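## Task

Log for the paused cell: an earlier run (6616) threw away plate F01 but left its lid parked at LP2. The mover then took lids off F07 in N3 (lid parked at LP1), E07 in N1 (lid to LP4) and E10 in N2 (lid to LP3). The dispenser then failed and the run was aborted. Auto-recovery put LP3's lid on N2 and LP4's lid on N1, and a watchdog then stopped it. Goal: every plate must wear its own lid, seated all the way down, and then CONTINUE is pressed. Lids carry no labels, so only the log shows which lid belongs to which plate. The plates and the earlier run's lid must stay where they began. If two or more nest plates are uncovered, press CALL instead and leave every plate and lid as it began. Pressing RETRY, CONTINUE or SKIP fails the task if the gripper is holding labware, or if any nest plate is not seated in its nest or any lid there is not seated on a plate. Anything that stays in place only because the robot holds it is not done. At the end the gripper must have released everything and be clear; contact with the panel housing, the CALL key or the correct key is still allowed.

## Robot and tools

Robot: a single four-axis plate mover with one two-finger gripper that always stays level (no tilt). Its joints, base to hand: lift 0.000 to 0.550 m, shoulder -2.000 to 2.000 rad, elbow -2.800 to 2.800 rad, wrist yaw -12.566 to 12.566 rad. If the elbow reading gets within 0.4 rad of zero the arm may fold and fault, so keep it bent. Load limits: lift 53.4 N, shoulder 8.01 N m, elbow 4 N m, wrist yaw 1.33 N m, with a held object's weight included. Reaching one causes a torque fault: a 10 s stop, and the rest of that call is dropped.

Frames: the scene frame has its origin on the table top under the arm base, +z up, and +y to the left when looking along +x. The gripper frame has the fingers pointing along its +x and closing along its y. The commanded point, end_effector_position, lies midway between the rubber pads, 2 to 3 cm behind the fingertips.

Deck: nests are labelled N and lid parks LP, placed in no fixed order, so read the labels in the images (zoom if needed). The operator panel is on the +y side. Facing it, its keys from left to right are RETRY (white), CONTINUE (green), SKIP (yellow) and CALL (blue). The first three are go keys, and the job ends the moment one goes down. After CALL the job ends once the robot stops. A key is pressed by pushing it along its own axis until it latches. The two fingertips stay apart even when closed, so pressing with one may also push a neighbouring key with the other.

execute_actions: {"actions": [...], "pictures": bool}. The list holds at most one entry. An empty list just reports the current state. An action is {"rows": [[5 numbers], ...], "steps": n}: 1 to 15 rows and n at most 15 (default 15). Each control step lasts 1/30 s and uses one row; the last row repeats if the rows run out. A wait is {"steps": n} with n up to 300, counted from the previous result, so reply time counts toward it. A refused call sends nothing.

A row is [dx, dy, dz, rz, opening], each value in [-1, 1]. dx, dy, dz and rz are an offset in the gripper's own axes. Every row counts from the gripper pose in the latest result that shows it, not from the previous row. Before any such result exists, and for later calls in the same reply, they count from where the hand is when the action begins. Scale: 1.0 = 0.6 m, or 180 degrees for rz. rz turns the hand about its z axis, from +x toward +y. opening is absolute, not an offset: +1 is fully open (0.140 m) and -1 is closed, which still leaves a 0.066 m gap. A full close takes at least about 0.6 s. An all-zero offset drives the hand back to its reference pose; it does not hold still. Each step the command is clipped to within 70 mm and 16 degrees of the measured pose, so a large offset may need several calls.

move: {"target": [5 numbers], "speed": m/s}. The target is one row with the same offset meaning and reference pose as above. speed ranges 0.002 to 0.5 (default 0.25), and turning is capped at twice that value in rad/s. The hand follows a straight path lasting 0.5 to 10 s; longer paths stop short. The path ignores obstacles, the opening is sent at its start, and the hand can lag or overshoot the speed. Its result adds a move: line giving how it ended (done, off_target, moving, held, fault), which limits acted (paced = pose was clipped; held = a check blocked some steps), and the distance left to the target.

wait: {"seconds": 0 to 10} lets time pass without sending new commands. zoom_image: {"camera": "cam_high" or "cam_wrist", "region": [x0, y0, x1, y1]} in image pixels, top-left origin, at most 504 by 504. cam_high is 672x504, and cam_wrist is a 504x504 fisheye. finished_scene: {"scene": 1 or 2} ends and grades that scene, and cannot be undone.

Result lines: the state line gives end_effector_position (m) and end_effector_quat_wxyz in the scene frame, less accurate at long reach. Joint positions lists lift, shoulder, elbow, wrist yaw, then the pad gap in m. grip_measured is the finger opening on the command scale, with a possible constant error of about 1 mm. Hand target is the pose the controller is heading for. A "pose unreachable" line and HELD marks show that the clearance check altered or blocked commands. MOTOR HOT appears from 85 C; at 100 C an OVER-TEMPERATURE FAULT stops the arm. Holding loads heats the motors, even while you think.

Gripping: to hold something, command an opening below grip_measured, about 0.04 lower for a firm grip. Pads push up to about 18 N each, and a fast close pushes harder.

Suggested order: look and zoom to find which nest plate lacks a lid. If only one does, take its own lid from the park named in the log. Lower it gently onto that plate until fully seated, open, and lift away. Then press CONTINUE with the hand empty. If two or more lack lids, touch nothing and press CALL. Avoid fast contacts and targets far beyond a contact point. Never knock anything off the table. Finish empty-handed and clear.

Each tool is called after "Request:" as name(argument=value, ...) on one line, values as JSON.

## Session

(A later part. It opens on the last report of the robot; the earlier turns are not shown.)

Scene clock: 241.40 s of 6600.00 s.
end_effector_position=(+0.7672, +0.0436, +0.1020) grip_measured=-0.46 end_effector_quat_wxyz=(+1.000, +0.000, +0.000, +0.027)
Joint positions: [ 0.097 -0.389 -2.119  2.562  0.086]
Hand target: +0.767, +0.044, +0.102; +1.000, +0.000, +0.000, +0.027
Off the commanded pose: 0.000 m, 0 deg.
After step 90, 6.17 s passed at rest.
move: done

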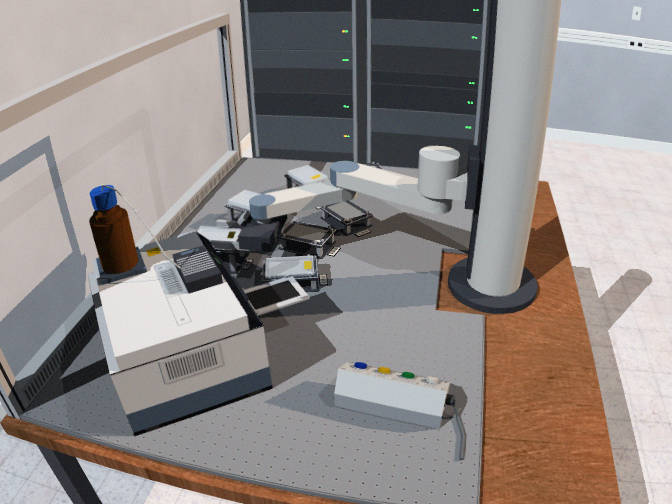

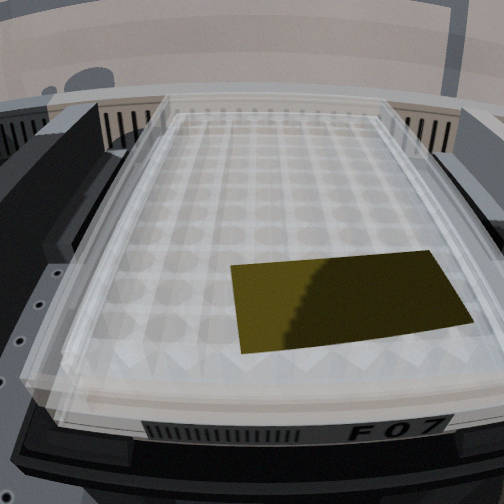

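Request:
move(target=[0.0035, 0, 0.001, 0, -0.495], speed=0.005)

Request:
zoom_image(camera="cam_wrist", region=[140, 85, 420, 165])

Request:
zoom_image(camera="cam_wrist", region=[0, 330, 160, 470])

Scene clock: 246.77 s of 6600.00 s.
end_effector_position=(+0.7693, +0.0436, +0.1025) grip_measured=-0.46 end_effector_quat_wxyz=(+1.000, +0.000, +0.000, +0.027)
Joint positions: [ 0.098 -0.382 -2.135  2.571  0.086]
Hand target: +0.769, +0.044, +0.103; +1.000, +0.000, +0.000, +0.027
Off the commanded pose: 0.000 m, 0 deg.
After step 90, 1.67 s passed at rest.
move: done

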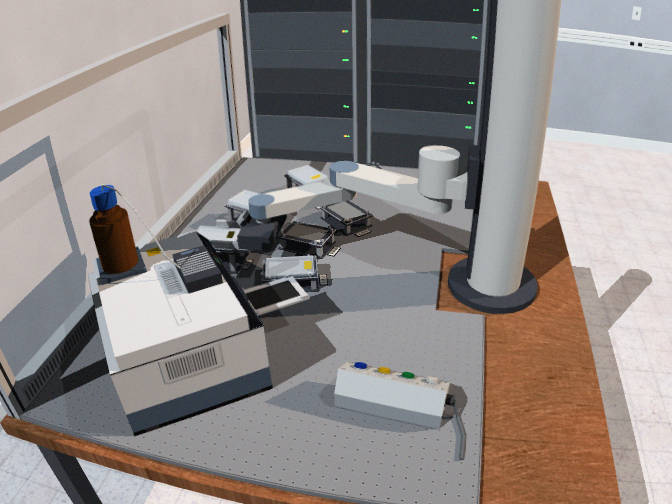

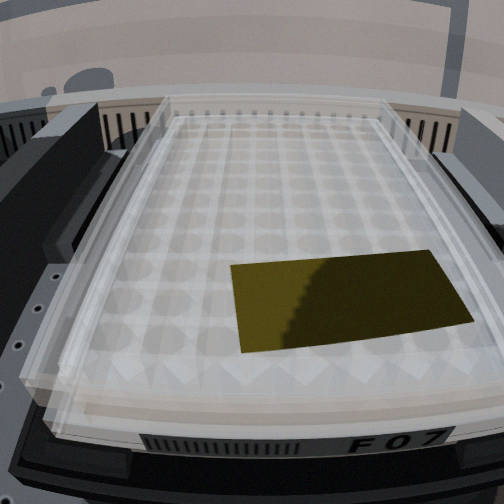

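Region (140, 85, 420, 165) of cam_wrist's 504x504 image, scaled by 1.800, with more detail than that image has; it fills the top 144 rows of this view, and the rest is white.

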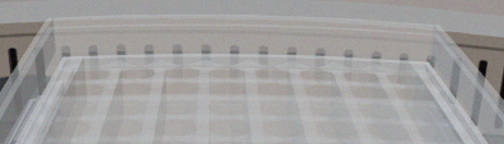

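Region (0, 330, 160, 470) of cam_wrist's 504x504 image, scaled by 3.150, with more detail than that image has; it fills the top 441 rows of this view, and the rest is white.

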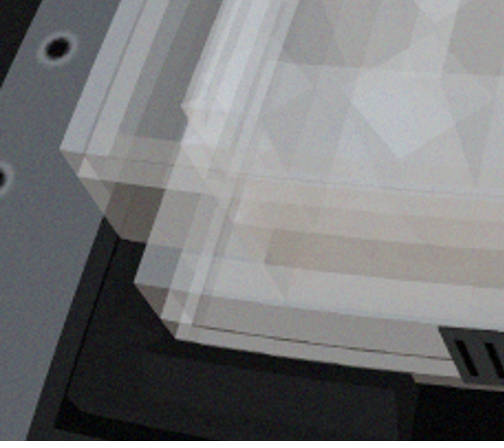

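Aligned now. Lower slowly.

Request:
move(target=[0, 0, -0.005, 0, -0.495], speed=0.005)

Request:
zoom_image(camera="cam_wrist", region=[140, 85, 420, 165])

Request:
zoom_image(camera="cam_wrist", region=[0, 330, 160, 470])

Scene clock: 251.07 s of 6600.00 s.
end_effector_position=(+0.7693, +0.0436, +0.0996) grip_measured=-0.46 end_effector_quat_wxyz=(+1.000, +0.000, +0.000, +0.027)
Joint positions: [ 0.095 -0.382 -2.135  2.571  0.086]
Hand target: +0.769, +0.044, +0.100; +1.000, +0.000, +0.000, +0.027
Off the commanded pose: 0.000 m, 0 deg.
After step 90, 0.47 s passed at rest.
move: done

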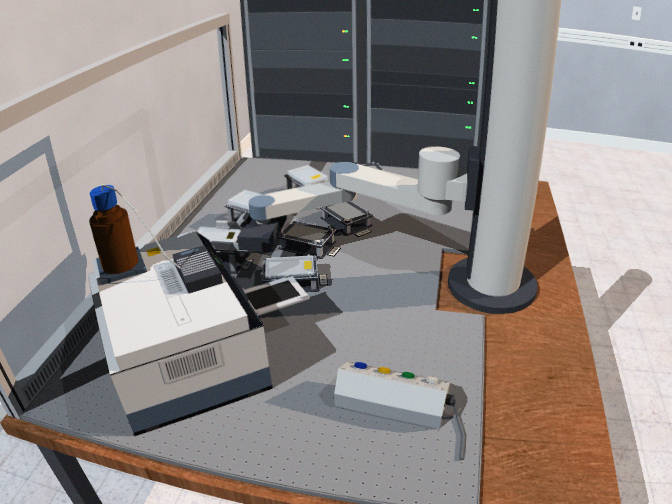

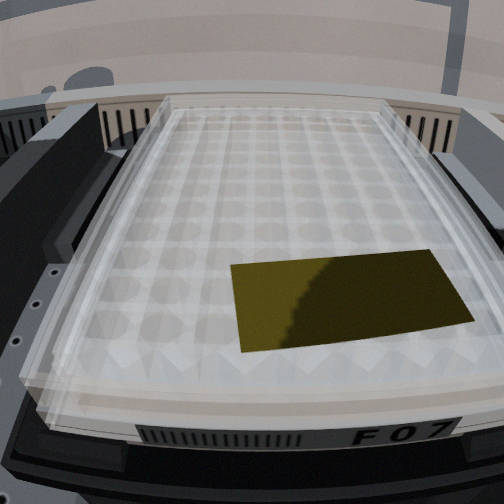

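Region (140, 85, 420, 165) of cam_wrist's 504x504 image, scaled by 1.800, with more detail than that image has; it fills the top 144 rows of this view, and the rest is white.

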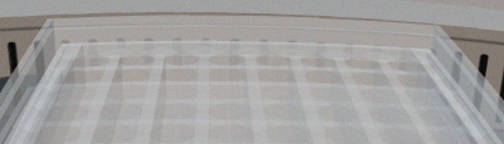

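Region (0, 330, 160, 470) of cam_wrist's 504x504 image, scaled by 3.150, with more detail than that image has; it fills the top 441 rows of this view, and the rest is white.

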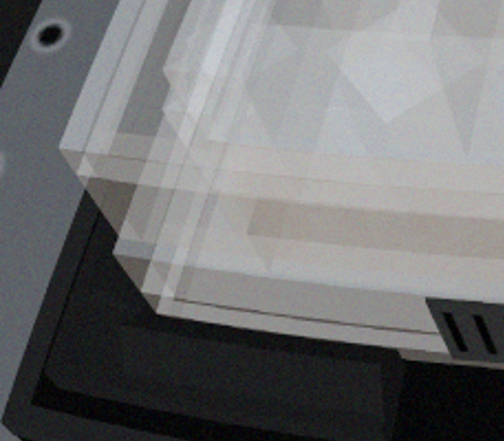

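Request:
execute_actions(actions=[{"rows": [[0,0,-0.001,0,-0.48],[0,0,-0.0015,0,-0.47],[0,0,-0.002,0,-0.46],[0,0,-0.002,0,-0.45],[0,0,-0.002,0,-0.44],[0,0,-0.002,0,-0.43],[0,0,-0.002,0,-0.42],[0,0,-0.002,0,-0.40],[0,0,-0.002,0,-0.35],[0,0,-0.002,0,-0.3],[0,0,-0.002,0,-0.2]], "steps": 15}])

Request:
zoom_image(camera="cam_wrist", region=[140, 85, 420, 165])

Scene clock: 255.50 s of 6600.00 s.
end_effector_position=(+0.7693, +0.0436, +0.0983) grip_measured=-0.20 end_effector_quat_wxyz=(+1.000, +0.000, +0.000, +0.027)
Joint positions: [ 0.093 -0.382 -2.135  2.571  0.096]
Hand target: +0.769, +0.044, +0.098; +1.000, +0.000, +0.000, +0.027
Off the commanded pose: 0.000 m, 0 deg.
Steps of this call (steps 1 to 90: nothing new was sent; then 0.93 s passed at rest; steps 91 to 105: all 15 steps of this action). Readings (end_effector_position):
91: (+0.7693, +0.0436, +0.0995)
92: (+0.7693, +0.0436, +0.0990)
94: (+0.7693, +0.0436, +0.0983)
98: (+0.7693, +0.0436, +0.0983)
105: the state above

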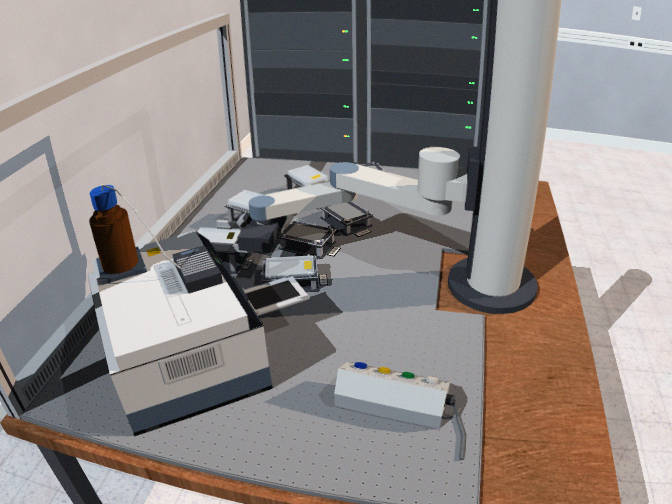

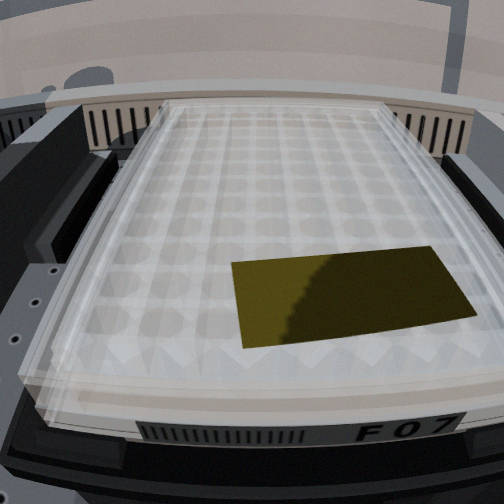

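Region (140, 85, 420, 165) of cam_wrist's 504x504 image, scaled by 1.800, with more detail than that image has; it fills the top 144 rows of this view, and the rest is white.

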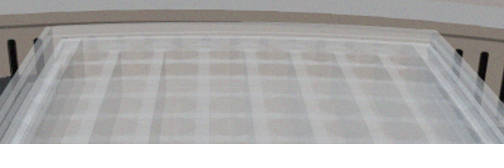

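Request:
move(target=[0, 0, 0.04, 0, 0.3], speed=0.1)

Request:
move(target=[-0.36, -0.38, 0, -0.127, 1], speed=0.3)

Scene clock: 261.70 s of 6600.00 s.
end_effector_position=(+0.7693, +0.0436, +0.1224) grip_measured=+0.30 end_effector_quat_wxyz=(+1.000, +0.000, +0.000, +0.027)
Joint positions: [ 0.117 -0.382 -2.135  2.571  0.114]
Hand target: +0.769, +0.044, +0.122; +1.000, +0.000, +0.000, +0.027
Off the commanded pose: 0.000 m, 0 deg.
After step 90, 2.50 s passed at rest.
move: done

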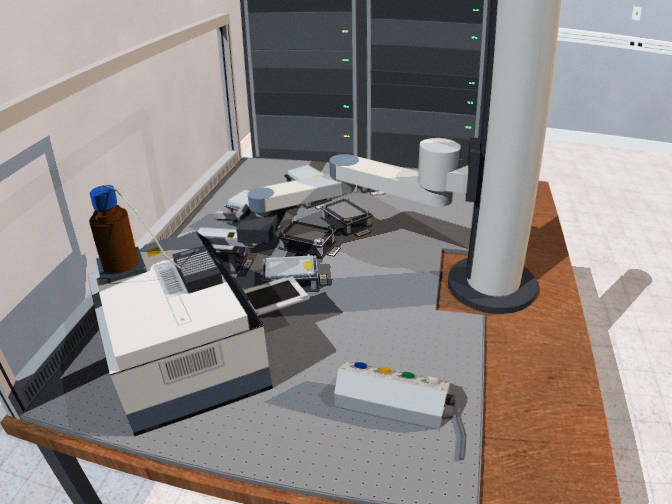

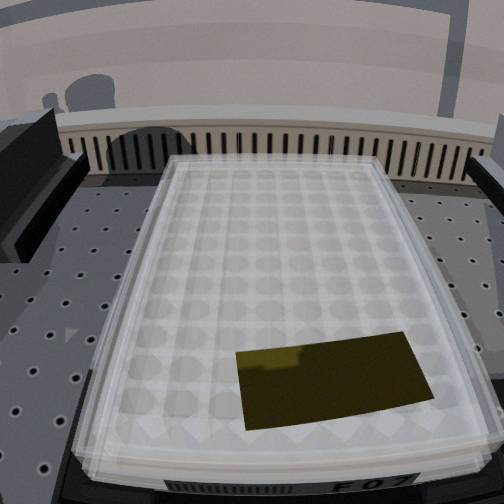

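Scene clock: 263.23 s of 6600.00 s.
end_effector_position=(+0.5659, -0.1960, +0.1224) grip_measured=+1.00 end_effector_quat_wxyz=(+0.985, +0.000, +0.000, -0.172)
Joint positions: [ 0.117 -1.373 -1.215  2.243  0.14 ]
Hand target: +0.566, -0.196, +0.122; +0.985, +0.000, +0.000, -0.172
Off the commanded pose: 0.000 m, 0 deg.
move: done

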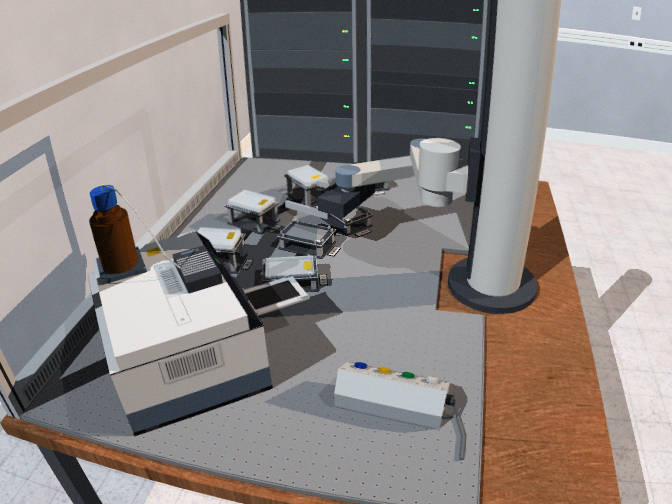

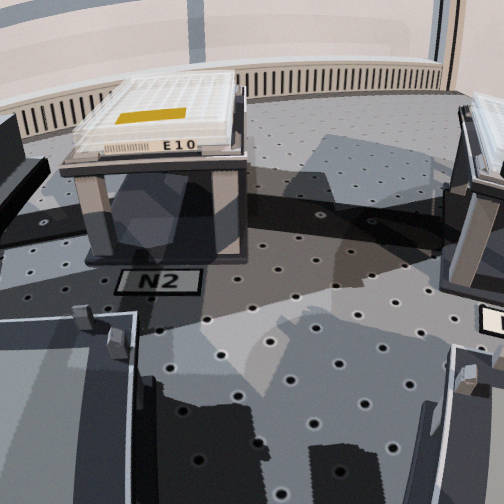

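Request:
zoom_image(camera="cam_wrist", region=[50, 55, 260, 190])

Request:
move(target=[0, -0.12, 0, -0.09, 1], speed=0.3)

Region (50, 55, 260, 190) of cam_wrist's 504x504 image, scaled by 2.400, with more detail than that image has; it fills the top 324 rows of this view, and the rest is white.

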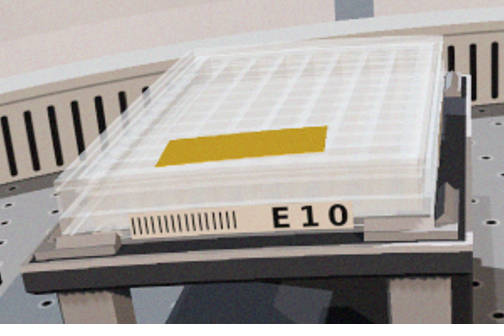

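Scene clock: 268.00 s of 6600.00 s.
end_effector_position=(+0.5414, -0.2638, +0.1224) grip_measured=+1.00 end_effector_quat_wxyz=(+0.951, +0.000, +0.000, -0.309)
Joint positions: [ 0.117 -1.451 -1.277  2.099  0.14 ]
Hand target: +0.541, -0.264, +0.122; +0.951, +0.000, +0.000, -0.309
Off the commanded pose: 0.000 m, 0 deg.
After step 90, 0.97 s passed at rest.
move: done

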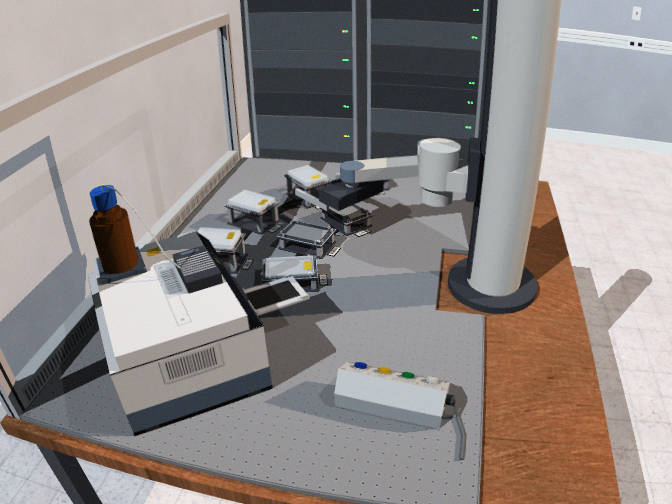

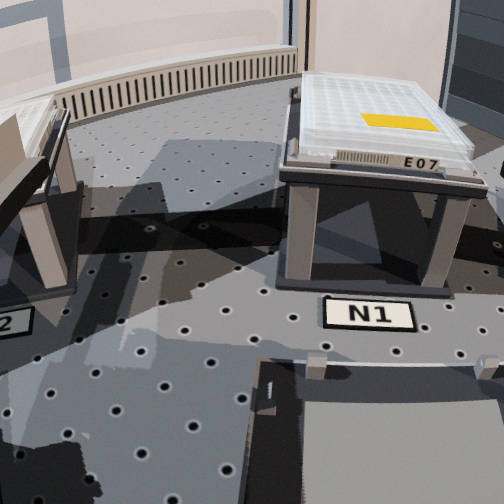

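Request:
zoom_image(camera="cam_wrist", region=[270, 60, 500, 210])

Request:
zoom_image(camera="cam_high", region=[190, 155, 340, 265])

Request:
zoom_image(camera="cam_high", region=[320, 350, 480, 450])

Region (270, 60, 500, 210) of cam_wrist's 504x504 image, scaled by 2.191, with more detail than that image has; it fills the top 329 rows of this view, and the rest is white.

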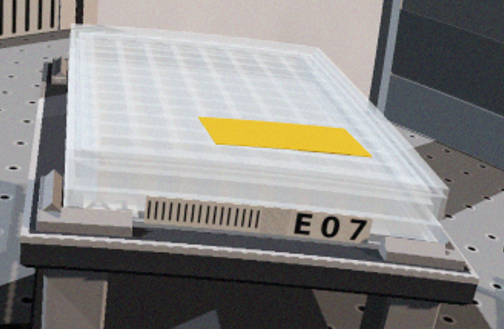

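Region (190, 155, 340, 265) of cam_high's 672x504 image, scaled by 3.360, with more detail than that image has; it fills the top 370 rows of this view, and the rest is white.

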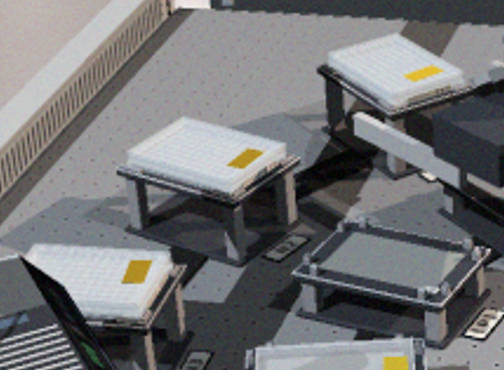

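Region (320, 350, 480, 450) of cam_high's 672x504 image, scaled by 3.150, with more detail than that image has; it fills the top 315 rows of this view, and the rest is white.

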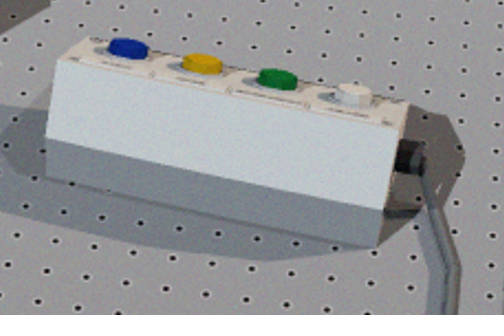

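Request:
move(target=[-0.777, 0.556, 0.28, 0.783, 1], speed=0.4)

Scene clock: 288.40 s of 6600.00 s.
end_effector_position=(+0.3607, +0.2805, +0.2904) grip_measured=+1.00 end_effector_quat_wxyz=(+0.610, +0.000, +0.000, +0.793)
Joint positions: [ 0.285 -0.331 -1.059  3.221  0.14 ]
Hand target: +0.361, +0.280, +0.290; +0.609, +0.000, +0.000, +0.793
Off the commanded pose: 0.000 m, 0 deg.
After step 90, 13.87 s passed at rest.
move: done

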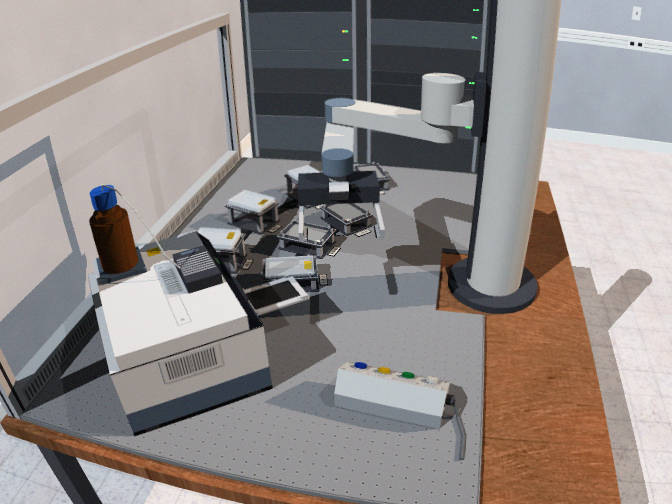

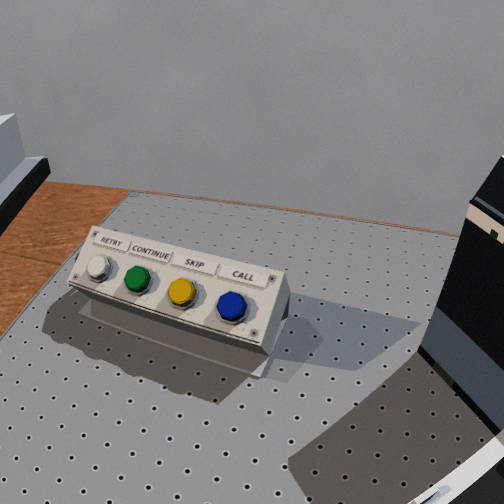

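Request:
move(target=[0.18, 0.159, -0.217, -0.111, 1], speed=0.3)

Scene clock: 309.13 s of 6600.00 s.
end_effector_position=(+0.2405, +0.3604, +0.1602) grip_measured=+1.00 end_effector_quat_wxyz=(+0.738, +0.000, +0.000, +0.675)
Joint positions: [ 0.155  0.37  -0.892  2.005  0.14 ]
Hand target: +0.241, +0.360, +0.160; +0.738, +0.000, +0.000, +0.675
Off the commanded pose: 0.000 m, 0 deg.
After step 90, 16.57 s passed at rest.
move: done

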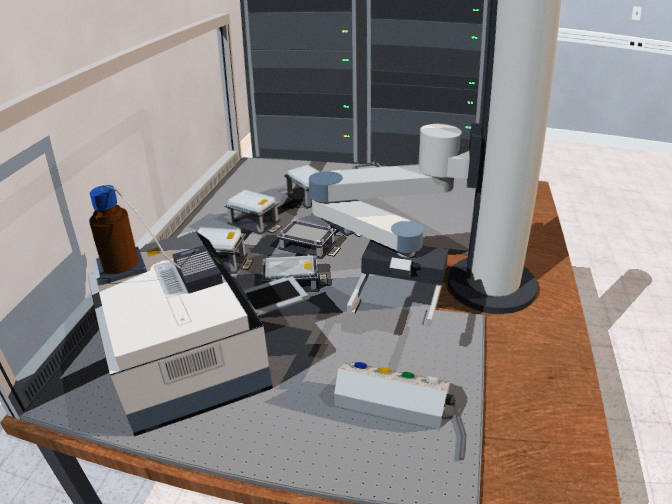

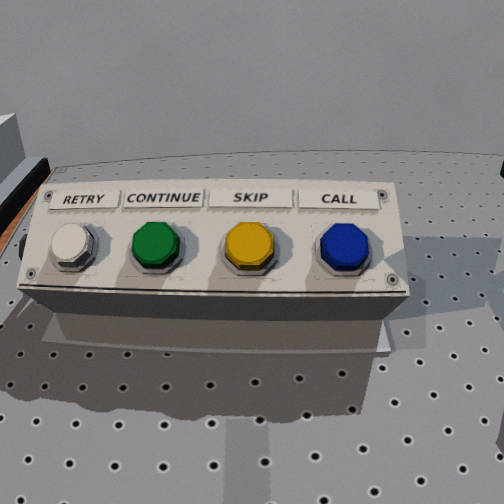

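Request:
move(target=[0.098, -0.028, -0.1, 0, 1], speed=0.12)

Request:
zoom_image(camera="cam_high", region=[320, 310, 480, 430])

Scene clock: 324.17 s of 6600.00 s.
end_effector_position=(+0.2626, +0.4175, +0.1001) grip_measured=+1.00 end_effector_quat_wxyz=(+0.738, +0.000, +0.000, +0.675)
Joint positions: [ 0.095  0.435 -1.165  2.212  0.14 ]
Hand target: +0.262, +0.418, +0.100; +0.738, +0.000, +0.000, +0.675
Off the commanded pose: 0.000 m, 0 deg.
After step 90, 11.03 s passed at rest.
move: done

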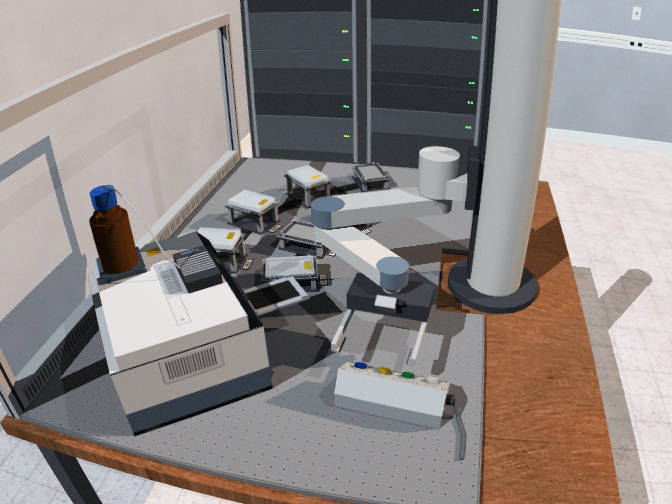

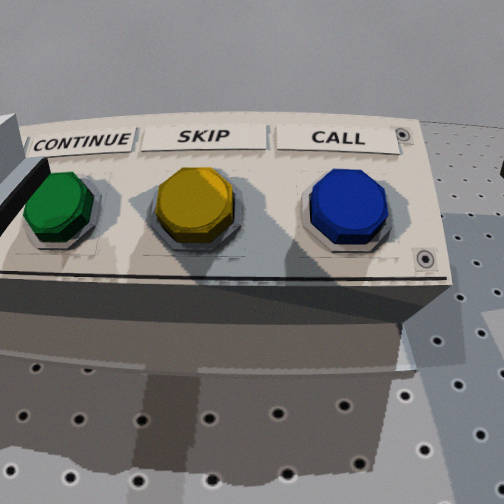

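Region (320, 310, 480, 430) of cam_high's 672x504 image, scaled by 3.150, with more detail than that image has; it fills the top 378 rows of this view, and the rest is white.

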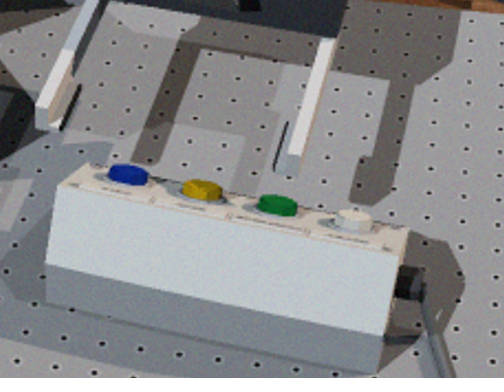

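Request:
move(target=[0.016, -0.004, -0.032, 0, 1], speed=0.02)

Request:
zoom_image(camera="cam_high", region=[340, 330, 460, 410])

Scene clock: 332.53 s of 6600.00 s.
end_effector_position=(+0.2657, +0.4265, +0.0815) grip_measured=+1.00 end_effector_quat_wxyz=(+0.738, +0.000, +0.000, +0.675)
Joint positions: [ 0.077  0.449 -1.21   2.243  0.14 ]
After step 90, 4.30 s passed at rest.
move: unfinished (the scene ended)
The task's run has ended: the event that ends the task has happened. This ends this scene only. If you have not yet called finished_scene for this scene, call it to go on to the next scene.

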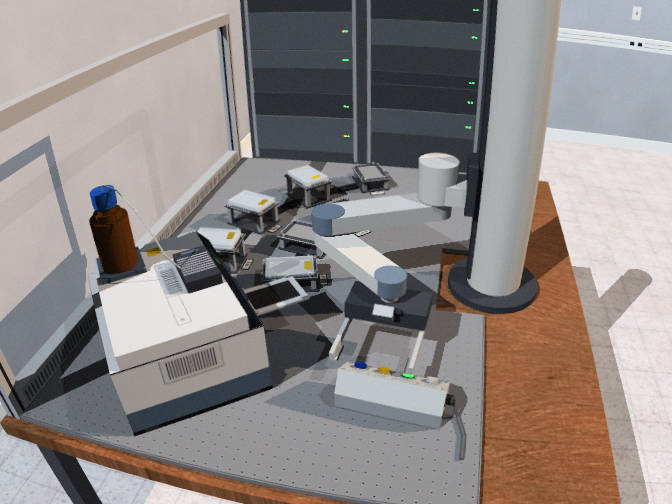

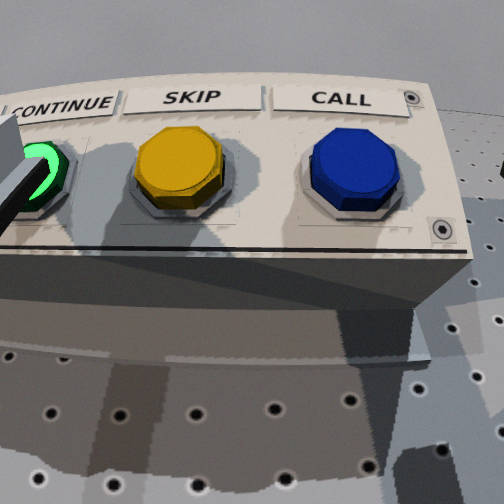

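This scene is finished. If you have not yet called finished_scene for this scene, call it to go on to the next scene.

Request:
finished_scene(scene=1)

The scene is finished: the task was done.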